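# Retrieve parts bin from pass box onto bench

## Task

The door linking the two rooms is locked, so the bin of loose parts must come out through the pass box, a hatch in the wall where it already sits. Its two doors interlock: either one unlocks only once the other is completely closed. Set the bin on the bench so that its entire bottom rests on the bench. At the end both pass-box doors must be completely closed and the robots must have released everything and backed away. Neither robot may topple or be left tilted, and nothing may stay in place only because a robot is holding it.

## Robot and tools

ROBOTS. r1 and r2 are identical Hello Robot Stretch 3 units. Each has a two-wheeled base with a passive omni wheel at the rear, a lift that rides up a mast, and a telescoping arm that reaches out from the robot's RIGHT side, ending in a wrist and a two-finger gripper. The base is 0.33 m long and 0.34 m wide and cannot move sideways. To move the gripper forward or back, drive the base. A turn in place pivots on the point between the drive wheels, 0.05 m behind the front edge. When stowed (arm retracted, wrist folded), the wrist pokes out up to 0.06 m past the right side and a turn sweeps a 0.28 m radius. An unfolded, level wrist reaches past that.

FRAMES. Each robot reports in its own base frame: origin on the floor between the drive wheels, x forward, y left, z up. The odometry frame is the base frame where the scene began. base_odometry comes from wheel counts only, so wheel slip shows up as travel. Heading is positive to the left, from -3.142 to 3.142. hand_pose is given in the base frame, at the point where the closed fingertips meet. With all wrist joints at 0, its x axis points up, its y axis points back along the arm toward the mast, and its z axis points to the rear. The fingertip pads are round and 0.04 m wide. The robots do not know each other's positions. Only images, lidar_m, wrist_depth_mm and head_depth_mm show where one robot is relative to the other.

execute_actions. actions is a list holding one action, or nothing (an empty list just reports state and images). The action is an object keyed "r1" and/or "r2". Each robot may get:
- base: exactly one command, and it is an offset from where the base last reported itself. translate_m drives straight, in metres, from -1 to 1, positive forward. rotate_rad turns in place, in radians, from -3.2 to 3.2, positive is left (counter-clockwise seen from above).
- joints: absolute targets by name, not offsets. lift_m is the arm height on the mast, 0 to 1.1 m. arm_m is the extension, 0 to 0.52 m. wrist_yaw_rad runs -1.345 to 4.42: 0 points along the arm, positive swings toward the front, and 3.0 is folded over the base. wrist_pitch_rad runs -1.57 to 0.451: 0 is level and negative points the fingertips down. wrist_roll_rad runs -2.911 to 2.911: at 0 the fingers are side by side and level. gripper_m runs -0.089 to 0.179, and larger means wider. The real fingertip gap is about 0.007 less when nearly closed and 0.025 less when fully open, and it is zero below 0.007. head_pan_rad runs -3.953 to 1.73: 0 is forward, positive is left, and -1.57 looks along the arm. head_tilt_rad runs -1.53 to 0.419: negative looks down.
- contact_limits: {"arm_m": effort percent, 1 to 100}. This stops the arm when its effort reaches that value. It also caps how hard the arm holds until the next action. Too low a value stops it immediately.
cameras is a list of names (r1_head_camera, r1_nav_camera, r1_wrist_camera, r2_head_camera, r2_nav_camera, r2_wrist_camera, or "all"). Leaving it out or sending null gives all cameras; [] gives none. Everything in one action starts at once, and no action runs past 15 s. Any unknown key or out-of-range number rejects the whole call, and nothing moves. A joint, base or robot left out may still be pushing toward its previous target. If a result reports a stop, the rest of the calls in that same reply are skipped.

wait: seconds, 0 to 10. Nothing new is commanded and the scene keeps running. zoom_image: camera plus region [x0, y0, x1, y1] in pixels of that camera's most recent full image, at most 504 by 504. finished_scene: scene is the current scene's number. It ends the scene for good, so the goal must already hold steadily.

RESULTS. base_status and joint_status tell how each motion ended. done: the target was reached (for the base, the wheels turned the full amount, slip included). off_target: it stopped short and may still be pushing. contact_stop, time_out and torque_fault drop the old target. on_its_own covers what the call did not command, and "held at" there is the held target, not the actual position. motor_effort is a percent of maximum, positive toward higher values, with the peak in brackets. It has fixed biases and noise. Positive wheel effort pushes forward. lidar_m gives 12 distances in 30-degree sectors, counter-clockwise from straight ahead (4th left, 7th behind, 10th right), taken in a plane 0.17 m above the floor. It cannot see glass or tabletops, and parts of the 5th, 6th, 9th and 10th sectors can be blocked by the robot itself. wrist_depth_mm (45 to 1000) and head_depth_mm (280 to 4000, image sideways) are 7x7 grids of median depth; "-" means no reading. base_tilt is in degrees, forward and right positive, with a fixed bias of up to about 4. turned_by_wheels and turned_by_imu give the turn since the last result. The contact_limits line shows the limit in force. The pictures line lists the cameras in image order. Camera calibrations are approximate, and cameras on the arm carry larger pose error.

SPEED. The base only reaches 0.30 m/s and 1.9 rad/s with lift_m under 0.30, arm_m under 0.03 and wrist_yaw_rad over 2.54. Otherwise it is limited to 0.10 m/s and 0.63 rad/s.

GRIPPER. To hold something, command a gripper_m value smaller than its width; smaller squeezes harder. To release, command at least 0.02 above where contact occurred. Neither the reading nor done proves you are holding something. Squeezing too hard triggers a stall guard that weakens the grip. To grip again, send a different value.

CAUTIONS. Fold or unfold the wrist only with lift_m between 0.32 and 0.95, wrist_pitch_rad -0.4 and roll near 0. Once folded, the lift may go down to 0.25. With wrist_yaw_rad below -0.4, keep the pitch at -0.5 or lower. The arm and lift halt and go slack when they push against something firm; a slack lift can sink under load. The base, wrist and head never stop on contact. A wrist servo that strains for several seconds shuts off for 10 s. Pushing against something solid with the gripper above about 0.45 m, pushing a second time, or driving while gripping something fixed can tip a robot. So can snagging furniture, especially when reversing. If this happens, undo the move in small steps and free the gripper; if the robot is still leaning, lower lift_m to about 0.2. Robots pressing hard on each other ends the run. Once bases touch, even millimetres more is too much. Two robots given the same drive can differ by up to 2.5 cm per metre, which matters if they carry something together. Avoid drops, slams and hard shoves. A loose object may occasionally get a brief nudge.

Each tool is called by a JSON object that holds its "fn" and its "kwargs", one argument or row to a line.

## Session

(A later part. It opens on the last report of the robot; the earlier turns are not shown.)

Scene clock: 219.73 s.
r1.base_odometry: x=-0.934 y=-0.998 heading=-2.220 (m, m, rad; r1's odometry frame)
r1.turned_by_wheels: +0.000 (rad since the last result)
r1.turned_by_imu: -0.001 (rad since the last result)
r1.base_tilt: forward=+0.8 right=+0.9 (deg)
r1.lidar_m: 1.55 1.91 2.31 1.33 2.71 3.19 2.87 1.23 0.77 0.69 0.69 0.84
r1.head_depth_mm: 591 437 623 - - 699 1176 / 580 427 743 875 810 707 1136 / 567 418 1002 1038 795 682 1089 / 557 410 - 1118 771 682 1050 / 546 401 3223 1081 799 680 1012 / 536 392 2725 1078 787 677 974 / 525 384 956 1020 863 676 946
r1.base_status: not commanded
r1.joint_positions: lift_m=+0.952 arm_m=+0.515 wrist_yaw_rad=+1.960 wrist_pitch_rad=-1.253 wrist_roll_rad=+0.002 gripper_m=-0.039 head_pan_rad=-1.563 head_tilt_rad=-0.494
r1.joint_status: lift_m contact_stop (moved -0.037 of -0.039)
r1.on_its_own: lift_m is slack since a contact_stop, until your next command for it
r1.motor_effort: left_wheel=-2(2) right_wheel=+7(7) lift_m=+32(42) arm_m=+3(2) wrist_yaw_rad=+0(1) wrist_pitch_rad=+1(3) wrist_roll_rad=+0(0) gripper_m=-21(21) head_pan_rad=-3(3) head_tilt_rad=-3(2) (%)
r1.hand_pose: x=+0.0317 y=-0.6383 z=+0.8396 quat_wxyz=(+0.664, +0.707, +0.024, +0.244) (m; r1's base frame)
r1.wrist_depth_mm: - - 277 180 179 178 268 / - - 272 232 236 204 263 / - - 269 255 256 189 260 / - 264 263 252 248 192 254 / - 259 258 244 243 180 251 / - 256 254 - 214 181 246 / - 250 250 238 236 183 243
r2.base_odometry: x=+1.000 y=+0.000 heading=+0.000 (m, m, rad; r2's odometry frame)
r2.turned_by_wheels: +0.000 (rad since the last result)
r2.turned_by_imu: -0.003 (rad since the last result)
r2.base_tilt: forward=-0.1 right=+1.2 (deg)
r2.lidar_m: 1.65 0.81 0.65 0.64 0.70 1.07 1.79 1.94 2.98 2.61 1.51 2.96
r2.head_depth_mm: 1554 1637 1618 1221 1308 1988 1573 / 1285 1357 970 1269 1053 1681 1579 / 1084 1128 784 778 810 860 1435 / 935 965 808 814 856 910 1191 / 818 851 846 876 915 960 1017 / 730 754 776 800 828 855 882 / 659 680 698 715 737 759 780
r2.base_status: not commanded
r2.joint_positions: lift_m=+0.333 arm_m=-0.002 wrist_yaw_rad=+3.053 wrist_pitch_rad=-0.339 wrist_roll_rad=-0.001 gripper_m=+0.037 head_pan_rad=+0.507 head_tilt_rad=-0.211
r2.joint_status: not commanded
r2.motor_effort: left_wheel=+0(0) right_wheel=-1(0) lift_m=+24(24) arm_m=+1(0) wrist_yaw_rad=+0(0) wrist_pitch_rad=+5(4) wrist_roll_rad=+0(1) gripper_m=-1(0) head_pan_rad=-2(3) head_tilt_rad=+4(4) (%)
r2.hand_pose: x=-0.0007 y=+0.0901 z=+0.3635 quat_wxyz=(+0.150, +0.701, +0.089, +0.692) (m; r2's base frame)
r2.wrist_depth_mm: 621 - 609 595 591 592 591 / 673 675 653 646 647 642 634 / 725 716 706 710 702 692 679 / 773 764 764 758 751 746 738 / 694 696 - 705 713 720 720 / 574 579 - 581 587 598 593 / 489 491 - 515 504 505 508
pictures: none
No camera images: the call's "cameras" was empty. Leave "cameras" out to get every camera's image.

{"fn": "execute_actions", "kwargs": {
  "actions": [
    {"r1":{"joints":{"gripper_m":0.05,"lift_m":0.955}}}
  ],
  "cameras": []
}}

{"fn": "execute_actions", "kwargs": {
  "actions": [
    {"r1":{"joints":{"lift_m":0.925}}}
  ],
  "cameras": ["r1_wrist_camera"]
}}

{"fn": "execute_actions", "kwargs": {
  "actions": [
    {"r1":{"joints":{"gripper_m":-0.075}}}
  ],
  "cameras": []
}}

{"fn": "execute_actions", "kwargs": {
  "actions": [
    {"r1":{"joints":{"lift_m":0.98}}}
  ],
  "cameras": ["r1_head_camera","r1_wrist_camera"]
}}

Scene clock: 225.10 s.
r1.base_odometry: x=-0.934 y=-0.998 heading=-2.219 (m, m, rad; r1's odometry frame)
r1.turned_by_wheels: +0.000 (rad since the last result)
r1.turned_by_imu: +0.000 (rad since the last result)
r1.base_tilt: forward=+0.8 right=+0.9 (deg)
r1.lidar_m: 1.55 1.91 2.31 1.33 2.71 3.21 2.87 1.23 0.77 0.69 0.69 0.84
r1.head_depth_mm: 591 436 624 - - 699 1175 / 578 426 761 873 812 706 1128 / 567 417 1007 1042 796 684 1086 / 556 408 - 1088 775 681 1046 / 545 399 3272 1083 773 679 1009 / 534 392 2743 1078 786 679 975 / 525 384 952 1022 860 676 944
r1.base_status: not commanded
r1.joint_positions: lift_m=+0.955 arm_m=+0.515 wrist_yaw_rad=+1.960 wrist_pitch_rad=-1.255 wrist_roll_rad=+0.002 gripper_m=+0.050 head_pan_rad=-1.563 head_tilt_rad=-0.494
r1.joint_status: all done
r1.motor_effort: left_wheel=+1(2) right_wheel=+0(7) lift_m=+42(41) arm_m=+2(2) wrist_yaw_rad=+0(0) wrist_pitch_rad=+2(2) wrist_roll_rad=+0(0) gripper_m=+0(79) head_pan_rad=-3(2) head_tilt_rad=-2(1) (%)
r1.hand_pose: x=+0.0311 y=-0.6385 z=+0.8423 quat_wxyz=(+0.664, +0.707, +0.025, +0.243) (m; r1's base frame)
r1.wrist_depth_mm: - - 280 180 179 178 271 / - - 273 233 234 207 263 / - - 267 258 253 191 261 / - 265 264 252 249 193 256 / - 260 259 247 248 181 250 / - 257 - 243 - 181 247 / - 253 249 238 236 170 242
r2.base_odometry: x=+1.000 y=+0.000 heading=+0.000 (m, m, rad; r2's odometry frame)
r2.turned_by_wheels: +0.000 (rad since the last result)
r2.turned_by_imu: -0.001 (rad since the last result)
r2.base_tilt: forward=-0.1 right=+1.0 (deg)
r2.lidar_m: 1.65 0.81 0.65 0.64 0.70 1.07 1.79 1.94 2.98 2.60 1.51 2.98
r2.head_depth_mm: 1554 1638 1617 1228 1310 1991 1568 / 1281 1352 966 1267 1057 1679 1581 / 1082 1130 782 779 813 862 1438 / 933 968 808 814 854 913 1196 / 818 848 851 875 914 961 1019 / 732 755 776 798 828 853 884 / 661 679 696 716 735 759 783
r2.base_status: not commanded
r2.joint_positions: lift_m=+0.333 arm_m=-0.002 wrist_yaw_rad=+3.053 wrist_pitch_rad=-0.339 wrist_roll_rad=-0.001 gripper_m=+0.037 head_pan_rad=+0.507 head_tilt_rad=-0.211
r2.joint_status: not commanded
r2.motor_effort: left_wheel=-1(0) right_wheel=+0(0) lift_m=+24(24) arm_m=+1(1) wrist_yaw_rad=+0(0) wrist_pitch_rad=+4(4) wrist_roll_rad=+1(0) gripper_m=+0(1) head_pan_rad=-2(3) head_tilt_rad=+4(4) (%)
r2.hand_pose: x=-0.0007 y=+0.0901 z=+0.3635 quat_wxyz=(+0.150, +0.701, +0.089, +0.692) (m; r2's base frame)
r2.wrist_depth_mm: 618 - 608 599 597 597 585 / 664 668 657 648 638 636 629 / 727 722 717 701 695 688 681 / 785 777 762 760 757 746 752 / 681 694 - 707 713 722 713 / 573 573 - 580 588 593 593 / 490 499 - 513 501 508 505
pictures: none
No camera images: the call's "cameras" was empty. Leave "cameras" out to get every camera's image.

Scene clock: 226.17 s.
r1.base_odometry: x=-0.934 y=-0.998 heading=-2.219 (m, m, rad; r1's odometry frame)
r1.turned_by_wheels: +0.000 (rad since the last result)
r1.turned_by_imu: +0.000 (rad since the last result)
r1.base_tilt: forward=+0.8 right=+0.9 (deg)
r1.lidar_m: 1.55 1.90 2.31 1.33 2.69 3.21 2.88 1.23 0.77 0.69 0.69 0.84
r1.head_depth_mm: 589 436 629 617 - 706 1174 / 578 426 757 - 824 706 1128 / 566 417 1000 1039 796 684 1083 / 557 408 - 2122 777 682 1046 / 546 399 3235 1085 793 680 1010 / 536 392 2759 1078 787 677 975 / 526 384 954 1019 861 675 943
r1.base_status: not commanded
r1.joint_positions: lift_m=+0.925 arm_m=+0.515 wrist_yaw_rad=+1.960 wrist_pitch_rad=-1.255 wrist_roll_rad=+0.002 gripper_m=+0.050 head_pan_rad=-1.563 head_tilt_rad=-0.494
r1.joint_status: all done
r1.motor_effort: left_wheel=+2(2) right_wheel=+0(0) lift_m=+20(39) arm_m=+2(2) wrist_yaw_rad=+0(1) wrist_pitch_rad=+1(1) wrist_roll_rad=+0(0) gripper_m=+0(0) head_pan_rad=-3(2) head_tilt_rad=-2(1) (%)
r1.hand_pose: x=+0.0311 y=-0.6385 z=+0.8131 quat_wxyz=(+0.664, +0.707, +0.025, +0.243) (m; r1's base frame)
r1.wrist_depth_mm: - - 246 169 171 161 238 / - - 242 226 225 176 234 / - 241 237 225 223 177 227 / - 236 233 219 219 179 224 / - 231 231 216 217 179 220 / - 228 - 211 - 178 139 / 998 222 220 209 207 170 140
r2.base_odometry: x=+1.000 y=+0.000 heading=+0.000 (m, m, rad; r2's odometry frame)
r2.turned_by_wheels: +0.000 (rad since the last result)
r2.turned_by_imu: +0.000 (rad since the last result)
r2.base_tilt: forward=-0.1 right=+1.0 (deg)
r2.lidar_m: 1.64 0.81 0.65 0.64 0.70 1.07 1.79 1.95 2.98 2.60 1.51 2.97
r2.head_depth_mm: 1546 1643 1601 1221 1308 1986 1575 / 1281 1355 968 1268 1054 1673 1569 / 1083 1129 784 779 809 861 1439 / 935 968 808 816 854 906 1190 / 822 850 850 875 913 961 1011 / 734 754 777 801 826 854 881 / 661 678 697 717 736 756 780
r2.base_status: not commanded
r2.joint_positions: lift_m=+0.333 arm_m=-0.002 wrist_yaw_rad=+3.053 wrist_pitch_rad=-0.339 wrist_roll_rad=-0.001 gripper_m=+0.037 head_pan_rad=+0.507 head_tilt_rad=-0.211
r2.joint_status: not commanded
r2.motor_effort: left_wheel=+0(0) right_wheel=+0(0) lift_m=+24(24) arm_m=+1(1) wrist_yaw_rad=+0(0) wrist_pitch_rad=+4(4) wrist_roll_rad=+0(1) gripper_m=+0(0) head_pan_rad=-2(3) head_tilt_rad=+4(4) (%)
r2.hand_pose: x=-0.0007 y=+0.0901 z=+0.3635 quat_wxyz=(+0.150, +0.701, +0.089, +0.692) (m; r2's base frame)
r2.wrist_depth_mm: 617 - 607 599 598 592 588 / 665 662 656 655 638 641 632 / 732 723 707 700 695 678 679 / 786 780 762 763 743 731 755 / 693 693 - 713 714 716 716 / 570 574 - 586 590 591 592 / 493 493 - 515 503 504 507
pictures: r1_wrist_camera
camera_calibration (this result's frames):
r1_wrist_camera: T_world_to_cam=[[0.35533, -0.934649, -0.0131045, -0.595465], [-0.926935, -0.35052, -0.133893, -0.0506213], [0.120549, 0.0597232, -0.990909, 1.00226], [0, 0, 0, 1]] pos_world=[0.0438418, -0.634153, 0.978571]
Images, in order (width x height): r1_wrist_camera 644x364.

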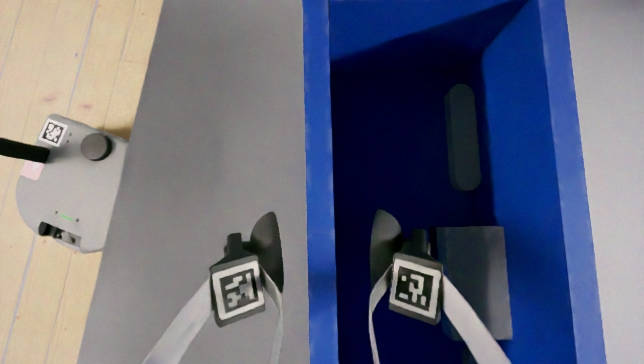

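Scene clock: 227.90 s.
r1.base_odometry: x=-0.934 y=-0.998 heading=-2.219 (m, m, rad; r1's odometry frame)
r1.turned_by_wheels: +0.000 (rad since the last result)
r1.turned_by_imu: +0.000 (rad since the last result)
r1.base_tilt: forward=+0.8 right=+0.9 (deg)
r1.lidar_m: 1.56 1.91 2.31 1.33 2.70 3.21 2.88 1.23 0.77 0.69 0.69 0.84
r1.head_depth_mm: 590 436 629 617 - 708 1176 / 578 426 757 - 824 706 1127 / 567 417 999 1040 795 683 1089 / 556 408 - 1092 772 681 1047 / 544 399 3234 1080 795 680 1008 / 534 391 2745 1076 786 678 972 / 525 383 951 1021 862 675 944
r1.base_status: not commanded
r1.joint_positions: lift_m=+0.925 arm_m=+0.515 wrist_yaw_rad=+1.960 wrist_pitch_rad=-1.258 wrist_roll_rad=+0.002 gripper_m=-0.073 head_pan_rad=-1.563 head_tilt_rad=-0.494
r1.joint_status: all done
r1.motor_effort: left_wheel=+3(2) right_wheel=-1(0) lift_m=+24(24) arm_m=+2(2) wrist_yaw_rad=-1(1) wrist_pitch_rad=+2(3) wrist_roll_rad=+0(0) gripper_m=-33(99) head_pan_rad=-3(2) head_tilt_rad=-2(2) (%)
r1.hand_pose: x=+0.0305 y=-0.6387 z=+0.8128 quat_wxyz=(+0.664, +0.707, +0.026, +0.242) (m; r1's base frame)
r1.wrist_depth_mm: - - 247 158 168 160 235 / - - 240 222 221 180 232 / - 238 236 220 219 181 227 / - 233 231 217 217 182 221 / - 230 228 134 213 178 141 / 990 225 226 132 198 175 141 / - 222 220 207 206 174 134
r2.base_odometry: x=+1.000 y=+0.000 heading=+0.000 (m, m, rad; r2's odometry frame)
r2.turned_by_wheels: +0.000 (rad since the last result)
r2.turned_by_imu: +0.000 (rad since the last result)
r2.base_tilt: forward=-0.1 right=+1.1 (deg)
r2.lidar_m: 1.66 0.80 0.64 0.64 0.70 1.07 1.79 1.95 2.98 2.61 1.51 2.97
r2.head_depth_mm: 1556 1633 1634 1219 1309 1993 1575 / 1281 1349 970 1263 1058 1671 1589 / 1080 1127 783 777 811 859 1439 / 932 970 807 812 851 905 1196 / 822 848 850 872 914 958 1013 / 732 755 777 800 829 853 882 / 661 678 696 715 738 757 784
r2.base_status: not commanded
r2.joint_positions: lift_m=+0.333 arm_m=-0.002 wrist_yaw_rad=+3.053 wrist_pitch_rad=-0.339 wrist_roll_rad=-0.001 gripper_m=+0.037 head_pan_rad=+0.507 head_tilt_rad=-0.211
r2.joint_status: not commanded
r2.motor_effort: left_wheel=-1(0) right_wheel=-1(0) lift_m=+24(24) arm_m=+1(1) wrist_yaw_rad=+0(0) wrist_pitch_rad=+4(4) wrist_roll_rad=+0(1) gripper_m=+0(0) head_pan_rad=-2(3) head_tilt_rad=+4(4) (%)
r2.hand_pose: x=-0.0007 y=+0.0901 z=+0.3635 quat_wxyz=(+0.150, +0.701, +0.089, +0.692) (m; r2's base frame)
r2.wrist_depth_mm: 627 - 608 601 597 593 586 / 668 667 651 658 647 644 619 / 727 720 702 702 698 691 686 / 785 775 765 756 744 741 748 / 680 694 - 703 712 721 723 / 576 578 - 588 587 588 598 / 493 490 - 518 503 499 504
pictures: none
No camera images: the call's "cameras" was empty. Leave "cameras" out to get every camera's image.

Scene clock: 229.23 s.
r1.base_odometry: x=-0.934 y=-0.998 heading=-2.219 (m, m, rad; r1's odometry frame)
r1.turned_by_wheels: +0.000 (rad since the last result)
r1.turned_by_imu: +0.000 (rad since the last result)
r1.base_tilt: forward=+0.9 right=+1.0 (deg)
r1.lidar_m: 1.55 1.90 2.30 1.33 2.70 3.21 2.88 1.23 0.77 0.69 0.69 0.84
r1.head_depth_mm: 591 436 613 - 685 697 1174 / 577 425 - 832 810 706 1132 / 566 414 1009 1024 781 683 1089 / 555 407 - 965 757 681 1046 / 544 399 3226 1079 717 679 1011 / 534 391 2742 1076 720 676 975 / 525 383 952 1021 862 676 944
r1.base_status: not commanded
r1.joint_positions: lift_m=+0.979 arm_m=+0.515 wrist_yaw_rad=+1.960 wrist_pitch_rad=-1.258 wrist_roll_rad=+0.003 gripper_m=-0.067 head_pan_rad=-1.563 head_tilt_rad=-0.494
r1.joint_status: all done
r1.on_its_own: gripper_m is held at -0.068, not at your -0.075, by its stall guard, which is still easing
r1.motor_effort: left_wheel=+2(2) right_wheel=+0(1) lift_m=+50(53) arm_m=+2(2) wrist_yaw_rad=-1(0) wrist_pitch_rad=+2(2) wrist_roll_rad=+0(0) gripper_m=-31(33) head_pan_rad=-2(2) head_tilt_rad=-3(2) (%)
r1.hand_pose: x=+0.0304 y=-0.6388 z=+0.8668 quat_wxyz=(+0.664, +0.707, +0.026, +0.242) (m; r1's base frame)
r1.wrist_depth_mm: - - 306 159 168 160 291 / - - 299 222 221 179 286 / - - 291 220 219 180 281 / - 290 287 216 215 182 275 / - 285 282 134 213 178 140 / - 281 281 132 198 176 141 / - 275 273 207 206 176 134
r2.base_odometry: x=+1.000 y=+0.000 heading=+0.000 (m, m, rad; r2's odometry frame)
r2.turned_by_wheels: +0.000 (rad since the last result)
r2.turned_by_imu: +0.000 (rad since the last result)
r2.base_tilt: forward=-0.2 right=+1.0 (deg)
r2.lidar_m: 1.65 0.81 0.65 0.64 0.70 1.07 1.79 1.94 2.98 2.61 1.51 2.97
r2.head_depth_mm: 1561 1637 1615 1222 1308 1979 1579 / 1288 1351 962 1267 1058 1673 1571 / 1078 1125 784 778 811 864 1439 / 934 966 811 817 853 908 1191 / 822 847 850 872 912 959 1014 / 730 755 777 800 827 854 883 / 661 680 697 715 737 761 780
r2.base_status: not commanded
r2.joint_positions: lift_m=+0.333 arm_m=-0.002 wrist_yaw_rad=+3.053 wrist_pitch_rad=-0.339 wrist_roll_rad=-0.001 gripper_m=+0.037 head_pan_rad=+0.507 head_tilt_rad=-0.211
r2.joint_status: not commanded
r2.motor_effort: left_wheel=+0(1) right_wheel=-1(0) lift_m=+24(24) arm_m=+1(0) wrist_yaw_rad=+0(0) wrist_pitch_rad=+4(4) wrist_roll_rad=+1(0) gripper_m=+0(0) head_pan_rad=-2(2) head_tilt_rad=+4(4) (%)
r2.hand_pose: x=-0.0007 y=+0.0901 z=+0.3635 quat_wxyz=(+0.150, +0.701, +0.089, +0.692) (m; r2's base frame)
r2.wrist_depth_mm: 611 - 604 605 603 592 593 / 664 669 643 643 651 640 632 / 727 722 712 719 697 692 687 / 781 775 764 762 746 749 746 / 693 700 - 714 717 714 729 / 579 582 - 580 589 592 598 / 491 497 - 516 501 508 503
pictures: r1_head_camera (sideways: a quarter turn clockwise sets it upright), r1_wrist_camera
camera_calibration (this result's frames):
r1_head_camera: T_world_to_cam=[[-0.0159496, 0.448946, -0.893416, 1.18417], [0.999706, -0.0091437, -0.0224419, 0.0248195], [-0.0182443, -0.893512, -0.448669, 0.538534], [0, 0, 0, 1]] pos_world=[0.00390004, -0.0502158, 1.30014]
r1_wrist_camera: T_world_to_cam=[[0.354749, -0.934868, -0.013212, -0.594813], [-0.927548, -0.350125, -0.130642, -0.0468011], [0.117507, 0.0586, -0.991342, 1.05528], [0, 0, 0, 1]] pos_world=[0.0435959, -0.634297, 1.03217]
Images, in order (width x height): r1_head_camera 896x504, r1_wrist_camera 644x364.

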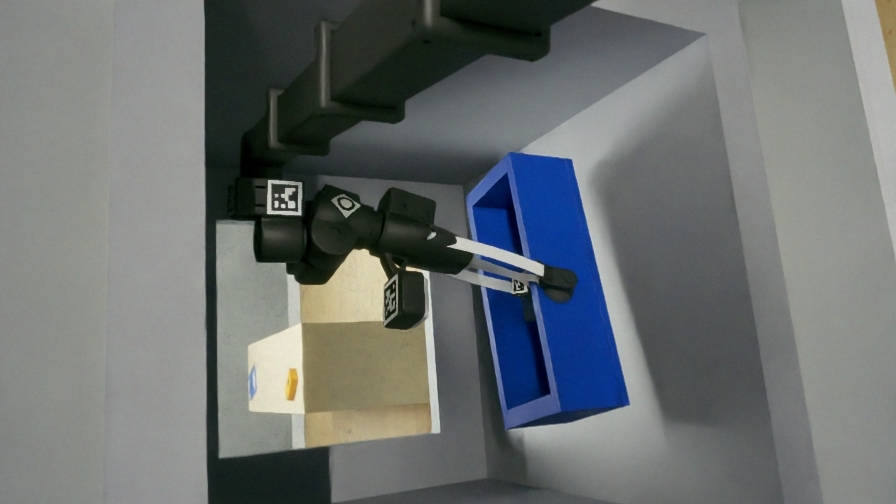

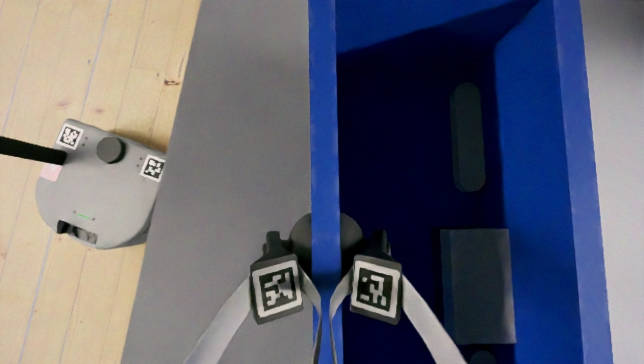

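{"fn": "execute_actions", "kwargs": {
  "actions": [
    {"r1":{"joints":{"lift_m":1.0,"gripper_m":-0.06}}}
  ],
  "cameras": []
}}

{"fn": "execute_actions", "kwargs": {
  "actions": [
    {"r1":{"joints":{"arm_m":0.02,"head_tilt_rad":-0.9}}}
  ],
  "cameras": ["r1_head_camera","r1_nav_camera"]
}}

Scene clock: 237.20 s.
r1.base_odometry: x=-0.934 y=-0.998 heading=-2.219 (m, m, rad; r1's odometry frame)
r1.turned_by_wheels: +0.000 (rad since the last result)
r1.turned_by_imu: +0.000 (rad since the last result)
r1.base_tilt: forward=+0.8 right=+0.9 (deg)
r1.lidar_m: 1.56 1.91 2.31 1.33 2.71 3.20 2.88 1.23 0.77 0.69 0.69 0.84
r1.head_depth_mm: 590 436 - - 666 696 1172 / 577 423 845 821 809 707 1131 / 567 411 1006 990 808 682 1087 / 556 406 - 837 778 680 1045 / 545 399 3079 1084 711 679 1008 / 534 391 2741 1077 689 676 974 / 525 383 956 1018 858 676 944
r1.base_status: not commanded
r1.joint_positions: lift_m=+0.999 arm_m=+0.515 wrist_yaw_rad=+1.960 wrist_pitch_rad=-1.258 wrist_roll_rad=+0.003 gripper_m=-0.059 head_pan_rad=-1.563 head_tilt_rad=-0.494
r1.joint_status: all done
r1.motor_effort: left_wheel=+3(2) right_wheel=-1(1) lift_m=+50(54) arm_m=+2(2) wrist_yaw_rad=+0(1) wrist_pitch_rad=+2(2) wrist_roll_rad=-1(1) gripper_m=-28(99) head_pan_rad=-3(4) head_tilt_rad=-2(2) (%)
r1.hand_pose: x=+0.0304 y=-0.6388 z=+0.8868 quat_wxyz=(+0.664, +0.707, +0.026, +0.242) (m; r1's base frame)
r1.wrist_depth_mm: - - 326 158 169 161 309 / - - 320 222 222 179 305 / - - 315 221 219 180 301 / - - 308 218 215 181 295 / - 307 305 135 212 180 141 / - - 302 132 196 177 141 / - 300 293 209 208 176 142
r2.base_odometry: x=+1.000 y=+0.000 heading=+0.000 (m, m, rad; r2's odometry frame)
r2.turned_by_wheels: +0.000 (rad since the last result)
r2.turned_by_imu: -0.002 (rad since the last result)
r2.base_tilt: forward=-0.2 right=+1.0 (deg)
r2.lidar_m: 1.66 0.81 0.65 0.64 0.70 1.07 1.79 1.94 2.99 2.60 1.51 2.97
r2.head_depth_mm: 1542 1632 1619 1225 1308 1983 1570 / 1275 1346 970 1260 1058 1675 1585 / 1080 1126 783 776 812 861 1428 / 934 967 808 813 854 909 1196 / 820 847 854 877 914 958 1015 / 734 752 776 799 824 855 881 / 661 678 696 715 738 758 782
r2.base_status: not commanded
r2.joint_positions: lift_m=+0.333 arm_m=-0.002 wrist_yaw_rad=+3.053 wrist_pitch_rad=-0.339 wrist_roll_rad=-0.001 gripper_m=+0.037 head_pan_rad=+0.507 head_tilt_rad=-0.211
r2.joint_status: not commanded
r2.motor_effort: left_wheel=-1(1) right_wheel=-1(0) lift_m=+24(24) arm_m=+1(1) wrist_yaw_rad=-1(0) wrist_pitch_rad=+4(4) wrist_roll_rad=+1(0) gripper_m=+0(0) head_pan_rad=-2(2) head_tilt_rad=+4(4) (%)
r2.hand_pose: x=-0.0007 y=+0.0901 z=+0.3635 quat_wxyz=(+0.150, +0.701, +0.089, +0.692) (m; r2's base frame)
r2.wrist_depth_mm: 620 - 603 607 595 593 588 / 667 672 661 647 647 636 642 / 727 716 713 705 695 691 689 / 792 774 757 755 746 747 736 / 695 694 - 712 708 721 721 / 574 575 - 577 588 597 594 / 493 496 - 513 503 503 512
pictures: none
No camera images: the call's "cameras" was empty. Leave "cameras" out to get every camera's image.

Scene clock: 242.03 s.
r1.base_odometry: x=-0.934 y=-0.998 heading=-2.219 (m, m, rad; r1's odometry frame)
r1.turned_by_wheels: +0.000 (rad since the last result)
r1.turned_by_imu: +0.000 (rad since the last result)
r1.base_tilt: forward=+0.8 right=+0.9 (deg)
r1.lidar_m: 1.55 1.91 2.31 1.32 2.70 3.19 2.88 1.23 0.77 0.69 0.69 0.84
r1.head_depth_mm: 607 - - 1235 1387 1239 1118 / 753 790 - - - 416 1113 / 910 1009 - - - 389 1112 / 3334 1004 - - - 354 1091 / 2988 987 827 709 1145 - 1061 / 2368 981 826 704 1117 - 361 / 906 955 819 686 1121 422 345
r1.base_status: not commanded
r1.joint_positions: lift_m=+0.999 arm_m=+0.020 wrist_yaw_rad=+1.960 wrist_pitch_rad=-1.258 wrist_roll_rad=+0.003 gripper_m=-0.036 head_pan_rad=-1.563 head_tilt_rad=-0.889
r1.joint_status: all done
r1.on_its_own: gripper_m is held at -0.036, not at your -0.060, by its stall guard, which is still easing
r1.motor_effort: left_wheel=+3(3) right_wheel=-1(1) lift_m=+50(49) arm_m=-4(5) wrist_yaw_rad=+1(1) wrist_pitch_rad=+3(3) wrist_roll_rad=-1(1) gripper_m=-2(27) head_pan_rad=-3(2) head_tilt_rad=-4(20) (%)
r1.hand_pose: x=+0.0304 y=-0.1443 z=+0.8868 quat_wxyz=(+0.664, +0.707, +0.026, +0.242) (m; r1's base frame)
r1.wrist_depth_mm: - - - 168 171 162 789 / - - - 225 226 173 721 / - - - 223 226 173 695 / - - - 221 222 176 668 / - - - 136 218 177 629 / - - - 133 187 178 603 / - - - 211 213 180 571
r2.base_odometry: x=+1.000 y=+0.000 heading=+0.000 (m, m, rad; r2's odometry frame)
r2.turned_by_wheels: +0.000 (rad since the last result)
r2.turned_by_imu: -0.001 (rad since the last result)
r2.base_tilt: forward=-0.2 right=+1.0 (deg)
r2.lidar_m: 1.65 0.81 0.65 0.64 0.70 1.07 1.79 1.95 2.98 2.60 1.51 2.97
r2.head_depth_mm: 1554 1642 1620 1220 1317 1977 1579 / 1285 1354 965 1262 1060 1685 1583 / 1086 1128 784 778 814 861 1431 / 935 970 809 814 853 909 1193 / 822 849 848 873 912 957 1016 / 732 754 776 799 827 855 885 / 661 679 696 717 738 759 782
r2.base_status: not commanded
r2.joint_positions: lift_m=+0.333 arm_m=-0.002 wrist_yaw_rad=+3.053 wrist_pitch_rad=-0.339 wrist_roll_rad=-0.001 gripper_m=+0.037 head_pan_rad=+0.507 head_tilt_rad=-0.211
r2.joint_status: not commanded
r2.motor_effort: left_wheel=-1(1) right_wheel=+0(0) lift_m=+24(24) arm_m=+1(0) wrist_yaw_rad=+0(0) wrist_pitch_rad=+4(4) wrist_roll_rad=+1(0) gripper_m=+0(0) head_pan_rad=-2(2) head_tilt_rad=+4(4) (%)
r2.hand_pose: x=-0.0007 y=+0.0901 z=+0.3635 quat_wxyz=(+0.150, +0.701, +0.089, +0.692) (m; r2's base frame)
r2.wrist_depth_mm: 615 - 602 602 599 594 585 / 670 667 657 650 639 635 633 / 725 715 712 704 695 694 685 / 781 778 769 751 752 741 740 / 694 703 - 711 717 713 719 / 573 578 - 584 591 595 598 / 488 491 - 513 503 509 501
pictures: r1_head_camera (sideways: a quarter turn clockwise sets it upright), r1_nav_camera (sideways: a quarter turn counterclockwise sets it upright)
camera_calibration (this result's frames):
r1_head_camera: T_world_to_cam=[[-0.0182861, 0.757792, -0.65224, 0.869799], [0.999631, 0.000743321, -0.0271619, 0.030952], [-0.0200983, -0.652496, -0.757526, 0.940329], [0, 0, 0, 1]] pos_world=[0.00386363, -0.0455882, 1.28048]
r1_nav_camera: T_world_to_cam=[[0.0307546, -0.799246, 0.600217, -0.748274], [-0.998576, -0.0507535, -0.0164168, 0.0747736], [0.0435842, -0.598858, -0.799669, 0.994474], [0, 0, 0, 1]] pos_world=[0.0543367, 0.00128809, 1.2456]
Images, in order (width x height): r1_head_camera 896x504, r1_nav_camera 672x504.

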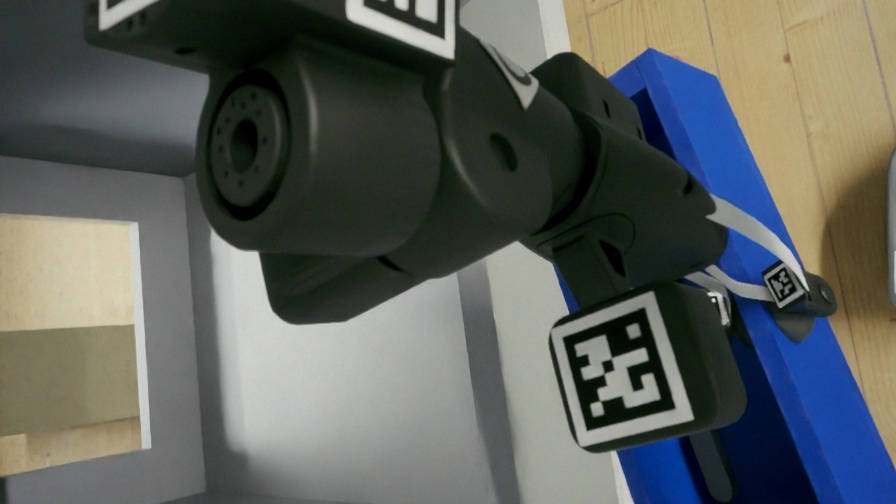

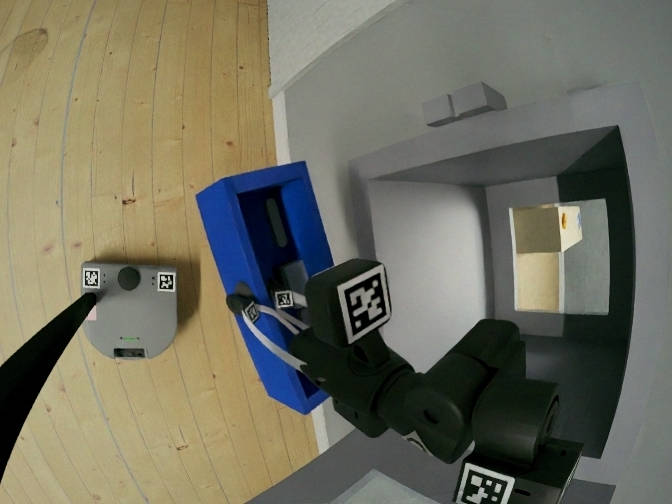

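{"fn": "execute_actions", "kwargs": {
  "actions": [
    {"r1":{"base":{"rotate_rad":0.39},"joints":{"gripper_m":-0.042}}}
  ],
  "cameras": ["r1_nav_camera"]
}}

{"fn": "execute_actions", "kwargs": {
  "actions": [
    {"r1":{"base":{"translate_m":0.6},"joints":{"head_pan_rad":-0.8,"head_tilt_rad":-0.5}}}
  ],
  "cameras": ["r1_nav_camera","r1_head_camera"]
}}

Scene clock: 247.97 s.
r1.base_odometry: x=-0.934 y=-0.998 heading=-1.830 (m, m, rad; r1's odometry frame)
r1.turned_by_wheels: +0.390 (rad since the last result)
r1.turned_by_imu: +0.393 (rad since the last result)
r1.base_tilt: forward=+0.8 right=+0.9 (deg)
r1.lidar_m: 1.90 2.14 1.33 1.28 3.47 2.89 1.55 0.83 0.69 0.69 0.77 1.22
r1.head_depth_mm: 2417 - - 672 1141 1236 1117 / 2376 992 - - - 416 1115 / 924 1000 - - - 389 1113 / 735 838 - - - 354 1094 / 479 536 586 715 1222 - 1058 / 418 484 596 1067 1280 - 361 / 629 480 890 1109 1356 422 346
r1.base_status: done
r1.joint_positions: lift_m=+0.999 arm_m=+0.020 wrist_yaw_rad=+1.960 wrist_pitch_rad=-1.259 wrist_roll_rad=+0.003 gripper_m=-0.036 head_pan_rad=-1.563 head_tilt_rad=-0.889
r1.joint_status: gripper_m off_target (ended at -0.036, target -0.042)
r1.on_its_own: gripper_m is held at -0.036, not at your -0.042, by its stall guard, which is still easing
r1.motor_effort: left_wheel=-2(6) right_wheel=+3(7) lift_m=+50(50) arm_m=-4(4) wrist_yaw_rad=+0(1) wrist_pitch_rad=+3(3) wrist_roll_rad=-1(1) gripper_m=-2(55) head_pan_rad=-2(3) head_tilt_rad=-4(4) (%)
r1.hand_pose: x=+0.0302 y=-0.1444 z=+0.8868 quat_wxyz=(+0.665, +0.707, +0.026, +0.241) (m; r1's base frame)
r1.wrist_depth_mm: - - - 169 171 162 - / - - - 225 224 173 - / - - - 223 227 175 953 / - - - 220 222 176 813 / - - - 136 219 177 731 / - - - 134 188 178 657 / - - - 213 212 179 578
r2.base_odometry: x=+1.000 y=+0.000 heading=+0.000 (m, m, rad; r2's odometry frame)
r2.turned_by_wheels: +0.000 (rad since the last result)
r2.turned_by_imu: -0.002 (rad since the last result)
r2.base_tilt: forward=-0.2 right=+0.9 (deg)
r2.lidar_m: 1.65 0.81 0.65 0.64 0.70 1.07 1.79 1.95 2.98 2.61 1.51 2.97
r2.head_depth_mm: 1540 1641 1623 1225 1317 1976 1579 / 1291 1354 965 1264 1054 1690 1591 / 1080 1128 784 778 810 861 1428 / 934 969 808 813 854 909 1188 / 821 848 851 875 915 960 1017 / 733 752 777 799 825 855 883 / 660 679 695 716 734 759 782
r2.base_status: not commanded
r2.joint_positions: lift_m=+0.333 arm_m=-0.002 wrist_yaw_rad=+3.053 wrist_pitch_rad=-0.339 wrist_roll_rad=-0.001 gripper_m=+0.037 head_pan_rad=+0.507 head_tilt_rad=-0.211
r2.joint_status: not commanded
r2.motor_effort: left_wheel=-1(0) right_wheel=-1(0) lift_m=+24(24) arm_m=+1(0) wrist_yaw_rad=+0(0) wrist_pitch_rad=+4(4) wrist_roll_rad=+1(0) gripper_m=+0(0) head_pan_rad=-2(2) head_tilt_rad=+4(4) (%)
r2.hand_pose: x=-0.0007 y=+0.0901 z=+0.3635 quat_wxyz=(+0.150, +0.701, +0.089, +0.692) (m; r2's base frame)
r2.wrist_depth_mm: 613 - 600 602 595 592 591 / 667 674 653 651 642 634 633 / 721 720 711 712 696 694 686 / 784 769 761 752 741 746 746 / 696 683 - 711 716 723 723 / 575 580 - 582 591 594 599 / 492 495 - 518 502 508 506
pictures: r1_nav_camera (sideways: a quarter turn counterclockwise sets it upright)
camera_calibration (this result's frames):
r1_nav_camera: T_world_to_cam=[[0.0307545, -0.799268, 0.600187, -0.748235], [-0.998576, -0.0507525, -0.0164185, 0.0747757], [0.0435837, -0.598827, -0.799691, 0.994503], [0, 0, 0, 1]] pos_world=[0.0543367, 0.00129021, 1.2456]
Images, in order (width x height): r1_nav_camera 672x504.

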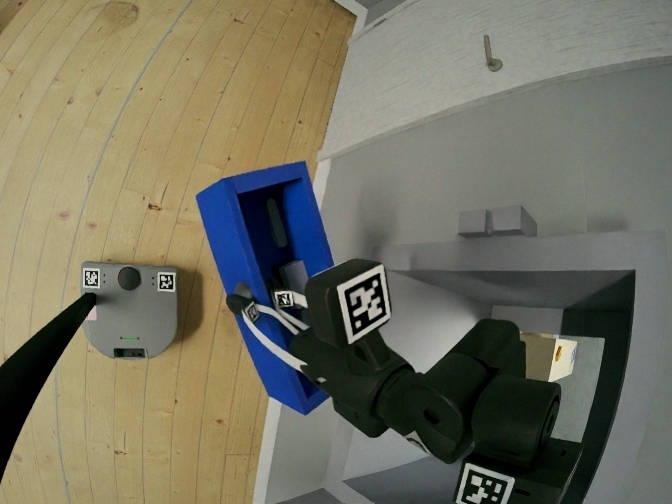

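Scene clock: 254.90 s.
r1.base_odometry: x=-1.087 y=-1.578 heading=-1.830 (m, m, rad; r1's odometry frame)
r1.turned_by_wheels: +0.000 (rad since the last result)
r1.turned_by_imu: +0.000 (rad since the last result)
r1.base_tilt: forward=+0.8 right=+0.9 (deg)
r1.lidar_m: 1.31 1.47 2.40 1.16 3.96 3.46 1.83 0.98 0.81 0.79 0.89 1.32
r1.head_depth_mm: 798 843 893 950 1018 1090 1174 / 880 937 998 1072 1153 1249 1273 / 980 1053 1129 1226 1340 1454 1300 / 1138 1226 1326 1455 1605 1578 1300 / 1231 1337 1458 1603 1776 1573 1300 / 1171 1261 1367 1483 1629 1572 1298 / 1103 1180 1276 1376 1504 1564 1292
r1.base_status: done
r1.joint_positions: lift_m=+0.999 arm_m=+0.020 wrist_yaw_rad=+1.960 wrist_pitch_rad=-1.259 wrist_roll_rad=+0.003 gripper_m=-0.035 head_pan_rad=-0.807 head_tilt_rad=-0.507
r1.joint_status: all done
r1.on_its_own: gripper_m is held at -0.036, not at your -0.042, by its stall guard, which is not easing now
r1.motor_effort: left_wheel=-2(3) right_wheel=+2(6) lift_m=+50(50) arm_m=-4(4) wrist_yaw_rad=+1(0) wrist_pitch_rad=+3(3) wrist_roll_rad=-1(1) gripper_m=-20(20) head_pan_rad=+3(30) head_tilt_rad=+3(18) (%)
r1.hand_pose: x=+0.0302 y=-0.1444 z=+0.8868 quat_wxyz=(+0.665, +0.707, +0.026, +0.241) (m; r1's base frame)
r1.wrist_depth_mm: - - - 169 171 161 - / - - - 225 226 172 - / - - - 223 228 173 - / - - - 219 225 174 - / - - - 137 221 176 868 / - - - 134 188 177 761 / - - - 212 215 178 705
r2.base_odometry: x=+1.000 y=+0.000 heading=+0.000 (m, m, rad; r2's odometry frame)
r2.turned_by_wheels: +0.000 (rad since the last result)
r2.turned_by_imu: -0.002 (rad since the last result)
r2.base_tilt: forward=-0.3 right=+1.2 (deg)
r2.lidar_m: 1.65 0.81 0.65 0.64 0.70 1.07 1.79 1.95 2.97 2.61 1.51 2.96
r2.head_depth_mm: 1552 1640 1617 1221 1316 1981 1571 / 1286 1349 966 1266 1054 1672 1583 / 1081 1127 783 779 811 860 1437 / 930 971 808 814 855 909 1192 / 823 851 851 873 917 957 1013 / 735 752 776 801 827 855 882 / 661 678 696 714 736 758 781
r2.base_status: not commanded
r2.joint_positions: lift_m=+0.333 arm_m=-0.002 wrist_yaw_rad=+3.053 wrist_pitch_rad=-0.339 wrist_roll_rad=-0.001 gripper_m=+0.037 head_pan_rad=+0.507 head_tilt_rad=-0.211
r2.joint_status: not commanded
r2.motor_effort: left_wheel=+0(0) right_wheel=+0(0) lift_m=+24(24) arm_m=+1(0) wrist_yaw_rad=+0(0) wrist_pitch_rad=+4(4) wrist_roll_rad=+0(1) gripper_m=+0(0) head_pan_rad=-2(3) head_tilt_rad=+5(4) (%)
r2.hand_pose: x=-0.0007 y=+0.0901 z=+0.3635 quat_wxyz=(+0.150, +0.701, +0.089, +0.692) (m; r2's base frame)
r2.wrist_depth_mm: 617 - 614 603 599 595 591 / 670 667 656 648 638 636 631 / 729 731 702 701 695 689 687 / 784 777 753 764 746 751 748 / 695 701 - 715 721 711 716 / 571 572 - 584 594 591 597 / 489 494 - 516 503 501 507
pictures: r1_head_camera (sideways: a quarter turn clockwise sets it upright), r1_nav_camera (sideways: a quarter turn counterclockwise sets it upright)
camera_calibration (this result's frames):
r1_head_camera: T_world_to_cam=[[-0.327573, 0.324067, -0.887512, 1.17837], [0.733466, 0.679348, -0.0226577, 0.0267241], [0.595587, -0.658381, -0.460228, 0.549831], [0, 0, 0, 1]] pos_world=[0.0389282, -0.0380271, 1.29947]
r1_nav_camera: T_world_to_cam=[[0.37641, -0.357508, 0.854695, -1.08205], [-0.689658, -0.724134, 0.000831519, 0.0504376], [0.618617, -0.589761, -0.51913, 0.626066], [0, 0, 0, 1]] pos_world=[0.0547842, 0.0189115, 1.24979]
Images, in order (width x height): r1_head_camera 896x504, r1_nav_camera 672x504.

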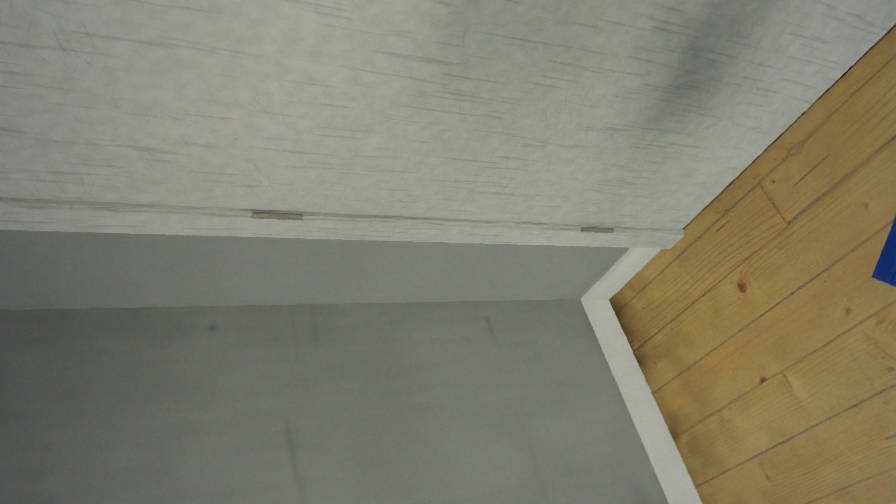

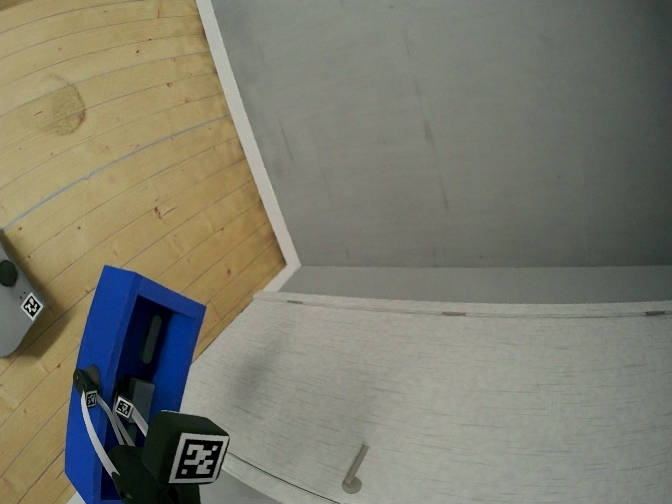

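{"fn": "execute_actions", "kwargs": {
  "actions": [
    {"r1":{"base":{"rotate_rad":2.35},"joints":{"head_pan_rad":-0.5,"head_tilt_rad":-0.6}}}
  ],
  "cameras": []
}}

{"fn": "execute_actions", "kwargs": {
  "actions": [
    {"r1":{"base":{"translate_m":1.0}}}
  ],
  "cameras": []
}}

{"fn": "execute_actions", "kwargs": {
  "actions": [
    {"r1":{"base":{"translate_m":0.3}}}
  ],
  "cameras": []
}}

{"fn": "execute_actions", "kwargs": {
  "actions": [
    {"r1":{"base":{"rotate_rad":-0.78}}}
  ],
  "cameras": ["r1_nav_camera","r1_head_camera"]
}}

Scene clock: 275.87 s.
r1.base_odometry: x=-1.087 y=-1.578 heading=+0.520 (m, m, rad; r1's odometry frame)
r1.turned_by_wheels: +2.350 (rad since the last result)
r1.turned_by_imu: +2.376 (rad since the last result)
r1.base_tilt: forward=+0.8 right=+0.9 (deg)
r1.lidar_m: 3.68 3.46 1.24 0.86 0.79 0.79 1.05 1.31 1.34 1.75 1.16 1.39
r1.head_depth_mm: 2818 2996 1541 2193 1820 1487 1243 / 2952 3050 1432 1289 1663 1479 1240 / 3091 3258 1424 2261 1829 1478 1243 / 3245 3494 1408 2364 1804 1469 1238 / 3365 3746 1490 2245 1746 1465 1234 / 3503 - 3341 2237 1798 1462 1232 / 3717 - 3309 2319 1798 1458 1232
r1.base_status: done
r1.joint_positions: lift_m=+0.999 arm_m=+0.020 wrist_yaw_rad=+1.960 wrist_pitch_rad=-1.259 wrist_roll_rad=+0.003 gripper_m=-0.035 head_pan_rad=-0.507 head_tilt_rad=-0.592
r1.joint_status: all done
r1.on_its_own: gripper_m is held at -0.036, not at your -0.042, by its stall guard, which is not easing now
r1.motor_effort: left_wheel=-1(7) right_wheel=+3(5) lift_m=+50(50) arm_m=-4(4) wrist_yaw_rad=+0(0) wrist_pitch_rad=+3(3) wrist_roll_rad=-1(1) gripper_m=-21(20) head_pan_rad=+2(16) head_tilt_rad=-2(9) (%)
r1.hand_pose: x=+0.0301 y=-0.1444 z=+0.8867 quat_wxyz=(+0.665, +0.707, +0.027, +0.241) (m; r1's base frame)
r1.wrist_depth_mm: - - - 169 171 162 - / - - - 227 228 172 - / - - - 223 226 173 - / - - - 220 224 176 - / - - - 136 221 176 - / - - - 134 189 177 - / - - - 212 214 179 -
r2.base_odometry: x=+1.000 y=+0.000 heading=+0.000 (m, m, rad; r2's odometry frame)
r2.turned_by_wheels: +0.000 (rad since the last result)
r2.turned_by_imu: -0.005 (rad since the last result)
r2.base_tilt: forward=-0.1 right=+1.1 (deg)
r2.lidar_m: 1.65 0.81 0.65 0.64 0.70 1.07 1.79 1.96 2.97 2.60 1.51 2.96
r2.head_depth_mm: 1557 1639 1624 1223 1308 1965 1578 / 1283 1358 969 1271 1055 1674 1581 / 1079 1133 783 778 812 860 1431 / 932 968 808 815 853 907 1195 / 822 847 852 871 917 959 1016 / 733 753 775 800 825 852 884 / 662 677 697 716 737 758 781
r2.base_status: not commanded
r2.joint_positions: lift_m=+0.333 arm_m=-0.002 wrist_yaw_rad=+3.053 wrist_pitch_rad=-0.339 wrist_roll_rad=-0.001 gripper_m=+0.037 head_pan_rad=+0.507 head_tilt_rad=-0.211
r2.joint_status: not commanded
r2.motor_effort: left_wheel=+0(0) right_wheel=-1(0) lift_m=+24(24) arm_m=+1(0) wrist_yaw_rad=+0(0) wrist_pitch_rad=+4(4) wrist_roll_rad=+0(1) gripper_m=+0(0) head_pan_rad=-3(2) head_tilt_rad=+5(4) (%)
r2.hand_pose: x=-0.0007 y=+0.0901 z=+0.3635 quat_wxyz=(+0.150, +0.701, +0.089, +0.692) (m; r2's base frame)
r2.wrist_depth_mm: 610 - 599 600 596 583 592 / 670 679 649 651 634 629 632 / 732 729 706 703 696 691 682 / 778 770 766 762 751 747 740 / 690 694 - 711 716 720 718 / 580 583 - 585 588 592 595 / 496 493 - 513 498 505 510
pictures: none
No camera images: the call's "cameras" was empty. Leave "cameras" out to get every camera's image.

Scene clock: 286.80 s.
r1.base_odometry: x=-0.220 y=-1.081 heading=+0.520 (m, m, rad; r1's odometry frame)
r1.turned_by_wheels: +0.000 (rad since the last result)
r1.turned_by_imu: +0.000 (rad since the last result)
r1.base_tilt: forward=+0.8 right=+0.9 (deg)
r1.lidar_m: 2.79 2.63 2.10 1.45 1.37 1.40 1.79 2.14 0.90 0.86 0.59 3.03
r1.head_depth_mm: 2391 2607 2829 2378 788 755 1190 / 2517 2714 2916 2391 1813 1478 860 / 2584 2820 3052 2380 1817 1470 1239 / 2729 2969 3183 2353 1811 1471 1240 / 2821 3147 3283 2343 1800 1465 1237 / 2967 3288 3350 2337 1803 1463 1231 / 3069 3335 3281 2316 1795 1455 1229
r1.base_status: done
r1.joint_positions: lift_m=+0.999 arm_m=+0.020 wrist_yaw_rad=+1.960 wrist_pitch_rad=-1.259 wrist_roll_rad=+0.003 gripper_m=-0.035 head_pan_rad=-0.507 head_tilt_rad=-0.593
r1.joint_status: not commanded
r1.on_its_own: gripper_m is held at -0.036, not at your -0.042, by its stall guard, which is not easing now
r1.motor_effort: left_wheel=-2(3) right_wheel=+2(7) lift_m=+50(50) arm_m=-4(4) wrist_yaw_rad=-1(1) wrist_pitch_rad=+3(3) wrist_roll_rad=+0(0) gripper_m=-20(20) head_pan_rad=+2(3) head_tilt_rad=-3(2) (%)
r1.hand_pose: x=+0.0301 y=-0.1444 z=+0.8867 quat_wxyz=(+0.665, +0.707, +0.027, +0.241) (m; r1's base frame)
r1.wrist_depth_mm: - - - 169 171 161 - / - - - 227 228 172 - / - - - 224 225 173 530 / - - - 221 224 174 - / - - - 136 219 177 - / - - - 134 189 178 - / - - - 212 213 179 -
r2.base_odometry: x=+1.000 y=+0.000 heading=+0.000 (m, m, rad; r2's odometry frame)
r2.turned_by_wheels: +0.000 (rad since the last result)
r2.turned_by_imu: -0.003 (rad since the last result)
r2.base_tilt: forward=-0.1 right=+1.0 (deg)
r2.lidar_m: 1.65 0.81 0.65 0.64 0.70 1.07 1.79 1.95 2.98 2.61 1.52 2.97
r2.head_depth_mm: 1558 1632 1629 1223 1315 1963 1568 / 1287 1340 969 1257 1052 1675 1576 / 1081 1131 786 777 812 860 1431 / 931 969 807 813 852 911 1190 / 821 850 849 873 914 956 1014 / 732 755 778 800 827 853 881 / 661 679 696 717 734 759 780
r2.base_status: not commanded
r2.joint_positions: lift_m=+0.333 arm_m=-0.002 wrist_yaw_rad=+3.053 wrist_pitch_rad=-0.339 wrist_roll_rad=-0.001 gripper_m=+0.037 head_pan_rad=+0.507 head_tilt_rad=-0.211
r2.joint_status: not commanded
r2.motor_effort: left_wheel=-1(0) right_wheel=-1(0) lift_m=+24(24) arm_m=+1(0) wrist_yaw_rad=+0(0) wrist_pitch_rad=+5(4) wrist_roll_rad=+0(0) gripper_m=+0(0) head_pan_rad=-3(2) head_tilt_rad=+4(4) (%)
r2.hand_pose: x=-0.0007 y=+0.0901 z=+0.3635 quat_wxyz=(+0.150, +0.701, +0.089, +0.692) (m; r2's base frame)
r2.wrist_depth_mm: 617 - 609 603 596 593 591 / 664 656 652 643 647 638 628 / 724 722 710 707 700 682 689 / 784 772 766 752 756 734 740 / 692 704 - 695 715 712 725 / 567 582 - 584 588 595 595 / 490 492 - 516 504 506 506
pictures: none
No camera images: the call's "cameras" was empty. Leave "cameras" out to get every camera's image.

Scene clock: 290.77 s.
r1.base_odometry: x=+0.041 y=-0.932 heading=+0.520 (m, m, rad; r1's odometry frame)
r1.turned_by_wheels: +0.000 (rad since the last result)
r1.turned_by_imu: +0.000 (rad since the last result)
r1.base_tilt: forward=+0.8 right=+0.9 (deg)
r1.lidar_m: 2.53 2.38 2.35 1.63 1.54 1.57 2.02 2.38 0.97 0.48 1.86 2.85
r1.head_depth_mm: 2266 2441 2666 2391 1829 1486 1247 / 2347 2550 2823 2377 1821 1489 1247 / 2459 2677 2909 2356 1824 1476 1244 / 2571 2793 2986 2359 1808 1479 1238 / 2667 2950 3149 2357 1814 1468 1234 / 2802 3116 3284 2338 1804 1463 1231 / 2842 3066 3117 2327 1791 1459 1232
r1.base_status: done
r1.joint_positions: lift_m=+0.999 arm_m=+0.020 wrist_yaw_rad=+1.960 wrist_pitch_rad=-1.259 wrist_roll_rad=+0.003 gripper_m=-0.035 head_pan_rad=-0.507 head_tilt_rad=-0.593
r1.joint_status: not commanded
r1.on_its_own: gripper_m is held at -0.036, not at your -0.042, by its stall guard, which is not easing now
r1.motor_effort: left_wheel=-2(4) right_wheel=+2(7) lift_m=+50(50) arm_m=-4(4) wrist_yaw_rad=+0(0) wrist_pitch_rad=+3(3) wrist_roll_rad=-1(1) gripper_m=-20(20) head_pan_rad=+3(2) head_tilt_rad=-3(2) (%)
r1.hand_pose: x=+0.0301 y=-0.1444 z=+0.8867 quat_wxyz=(+0.665, +0.707, +0.027, +0.241) (m; r1's base frame)
r1.wrist_depth_mm: - - - 169 171 161 - / - - - 226 227 172 - / - - - 224 226 173 - / - - - 220 223 175 - / - - - 136 220 176 - / - - - 134 189 178 - / - - - 212 214 179 346
r2.base_odometry: x=+1.000 y=+0.000 heading=+0.000 (m, m, rad; r2's odometry frame)
r2.turned_by_wheels: +0.000 (rad since the last result)
r2.turned_by_imu: -0.001 (rad since the last result)
r2.base_tilt: forward=-0.2 right=+1.1 (deg)
r2.lidar_m: 1.65 0.81 0.65 0.64 0.70 1.07 1.79 1.95 2.99 2.60 1.51 2.97
r2.head_depth_mm: 1554 1636 1613 1218 1308 1971 1578 / 1283 1359 965 1264 1054 1674 1582 / 1082 1128 785 778 810 862 1439 / 934 965 811 815 850 909 1192 / 823 850 850 875 914 961 1017 / 732 753 779 800 827 853 883 / 660 679 697 715 737 760 782
r2.base_status: not commanded
r2.joint_positions: lift_m=+0.333 arm_m=-0.002 wrist_yaw_rad=+3.053 wrist_pitch_rad=-0.339 wrist_roll_rad=-0.001 gripper_m=+0.037 head_pan_rad=+0.507 head_tilt_rad=-0.211
r2.joint_status: not commanded
r2.motor_effort: left_wheel=-1(1) right_wheel=-1(0) lift_m=+24(24) arm_m=+1(0) wrist_yaw_rad=+0(0) wrist_pitch_rad=+4(4) wrist_roll_rad=+1(0) gripper_m=+0(0) head_pan_rad=-2(3) head_tilt_rad=+4(4) (%)
r2.hand_pose: x=-0.0007 y=+0.0901 z=+0.3635 quat_wxyz=(+0.150, +0.701, +0.089, +0.692) (m; r2's base frame)
r2.wrist_depth_mm: 617 - 607 602 599 597 591 / 669 669 660 652 642 638 639 / 715 722 708 702 693 696 692 / 787 771 767 759 752 736 739 / 685 696 - 695 720 715 718 / 581 578 - 580 587 592 594 / 496 492 - 513 499 504 500
pictures: none
No camera images: the call's "cameras" was empty. Leave "cameras" out to get every camera's image.

Scene clock: 292.93 s.
r1.base_odometry: x=+0.041 y=-0.932 heading=-0.260 (m, m, rad; r1's odometry frame)
r1.turned_by_wheels: -0.780 (rad since the last result)
r1.turned_by_imu: -0.789 (rad since the last result)
r1.base_tilt: forward=+0.8 right=+0.9 (deg)
r1.lidar_m: 2.79 2.87 2.39 2.39 1.85 1.54 1.54 1.72 2.39 0.97 0.51 0.48
r1.head_depth_mm: 2707 2998 1439 994 760 1404 1246 / 2606 2876 1428 991 758 706 1246 / 2526 2733 1418 988 756 667 782 / 2442 2636 1410 982 810 1474 1246 / 2378 2604 1403 2069 1805 1462 1240 / 2300 2515 2630 2244 1808 1462 1230 / 2221 2418 2686 2327 1801 1459 1230
r1.base_status: done
r1.joint_positions: lift_m=+0.999 arm_m=+0.020 wrist_yaw_rad=+1.960 wrist_pitch_rad=-1.260 wrist_roll_rad=+0.003 gripper_m=-0.035 head_pan_rad=-0.507 head_tilt_rad=-0.593
r1.joint_status: not commanded
r1.on_its_own: gripper_m is held at -0.036, not at your -0.042, by its stall guard, which is not easing now
r1.motor_effort: left_wheel=+4(8) right_wheel=-2(5) lift_m=+50(50) arm_m=-4(4) wrist_yaw_rad=+0(0) wrist_pitch_rad=+3(3) wrist_roll_rad=+0(1) gripper_m=-21(20) head_pan_rad=+2(2) head_tilt_rad=-3(3) (%)
r1.hand_pose: x=+0.0301 y=-0.1444 z=+0.8867 quat_wxyz=(+0.665, +0.707, +0.027, +0.241) (m; r1's base frame)
r1.wrist_depth_mm: - - - 169 172 162 380 / - - - 226 227 173 - / - - - 225 226 174 - / - - - 220 225 175 - / - - - 136 221 177 - / - - - 134 189 177 - / - - - 212 213 178 -
r2.base_odometry: x=+1.000 y=+0.000 heading=+0.000 (m, m, rad; r2's odometry frame)
r2.turned_by_wheels: +0.000 (rad since the last result)
r2.turned_by_imu: -0.001 (rad since the last result)
r2.base_tilt: forward=-0.2 right=+1.1 (deg)
r2.lidar_m: 1.65 0.81 0.65 0.64 0.70 1.07 1.79 1.94 2.97 2.60 1.51 2.97
r2.head_depth_mm: 1555 1631 1619 1218 1305 1986 1575 / 1287 1347 964 1265 1058 1673 1576 / 1075 1127 784 777 813 859 1430 / 933 968 808 814 856 910 1193 / 822 847 852 876 919 962 1015 / 731 757 776 800 826 855 883 / 661 679 700 715 737 758 782
r2.base_status: not commanded
r2.joint_positions: lift_m=+0.333 arm_m=-0.002 wrist_yaw_rad=+3.053 wrist_pitch_rad=-0.339 wrist_roll_rad=-0.001 gripper_m=+0.037 head_pan_rad=+0.507 head_tilt_rad=-0.211
r2.joint_status: not commanded
r2.motor_effort: left_wheel=-1(0) right_wheel=-2(0) lift_m=+24(24) arm_m=+1(0) wrist_yaw_rad=+0(0) wrist_pitch_rad=+4(4) wrist_roll_rad=+0(1) gripper_m=+0(1) head_pan_rad=-2(3) head_tilt_rad=+4(5) (%)
r2.hand_pose: x=-0.0007 y=+0.0901 z=+0.3635 quat_wxyz=(+0.150, +0.701, +0.089, +0.692) (m; r2's base frame)
r2.wrist_depth_mm: 615 - 610 601 598 593 588 / 664 666 649 646 645 638 632 / 719 724 711 715 705 695 680 / 771 772 754 760 755 750 745 / 694 702 - 716 712 720 718 / 576 577 - 580 587 590 597 / 493 495 - 511 499 505 504
pictures: r1_head_camera (sideways: a quarter turn clockwise sets it upright), r1_nav_camera (sideways: a quarter turn counterclockwise sets it upright)
camera_calibration (this result's frames):
r1_head_camera: T_world_to_cam=[[-0.473291, 0.248592, -0.845102, 1.12395], [0.498088, 0.866795, -0.0239772, 0.0298752], [0.726569, -0.432284, -0.534067, 0.645107], [0, 0, 0, 1]] pos_world=[0.0483602, -0.0264308, 1.2951]
r1_nav_camera: T_world_to_cam=[[0.527208, -0.264641, 0.807476, -1.0214], [-0.44482, -0.895614, -0.00309994, 0.0540623], [0.724007, -0.357547, -0.589893, 0.717487], [0, 0, 0, 1]] pos_world=[0.0430741, 0.0346498, 1.24817]
Images, in order (width x height): r1_head_camera 896x504, r1_nav_camera 672x504.

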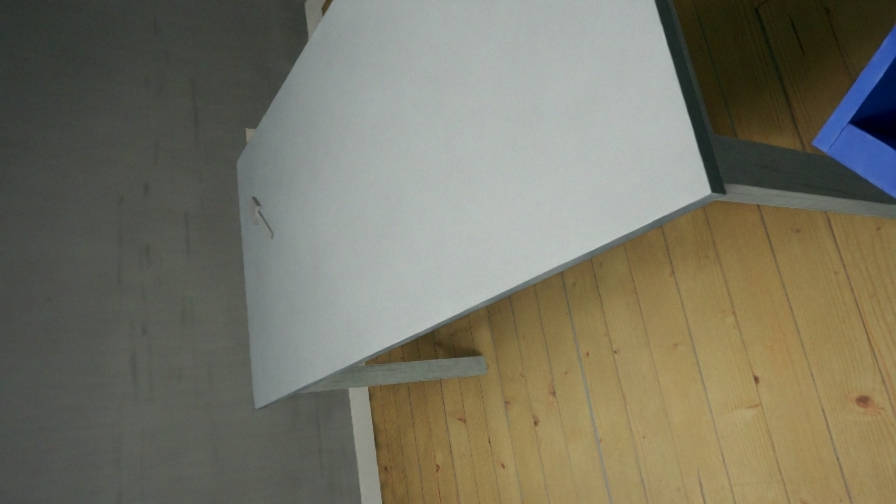

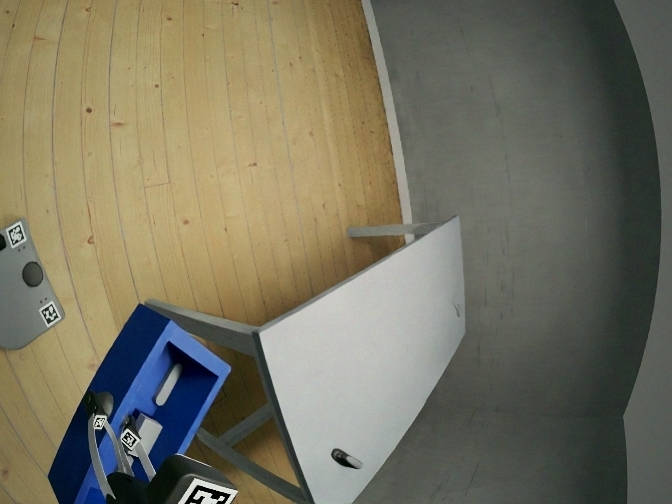

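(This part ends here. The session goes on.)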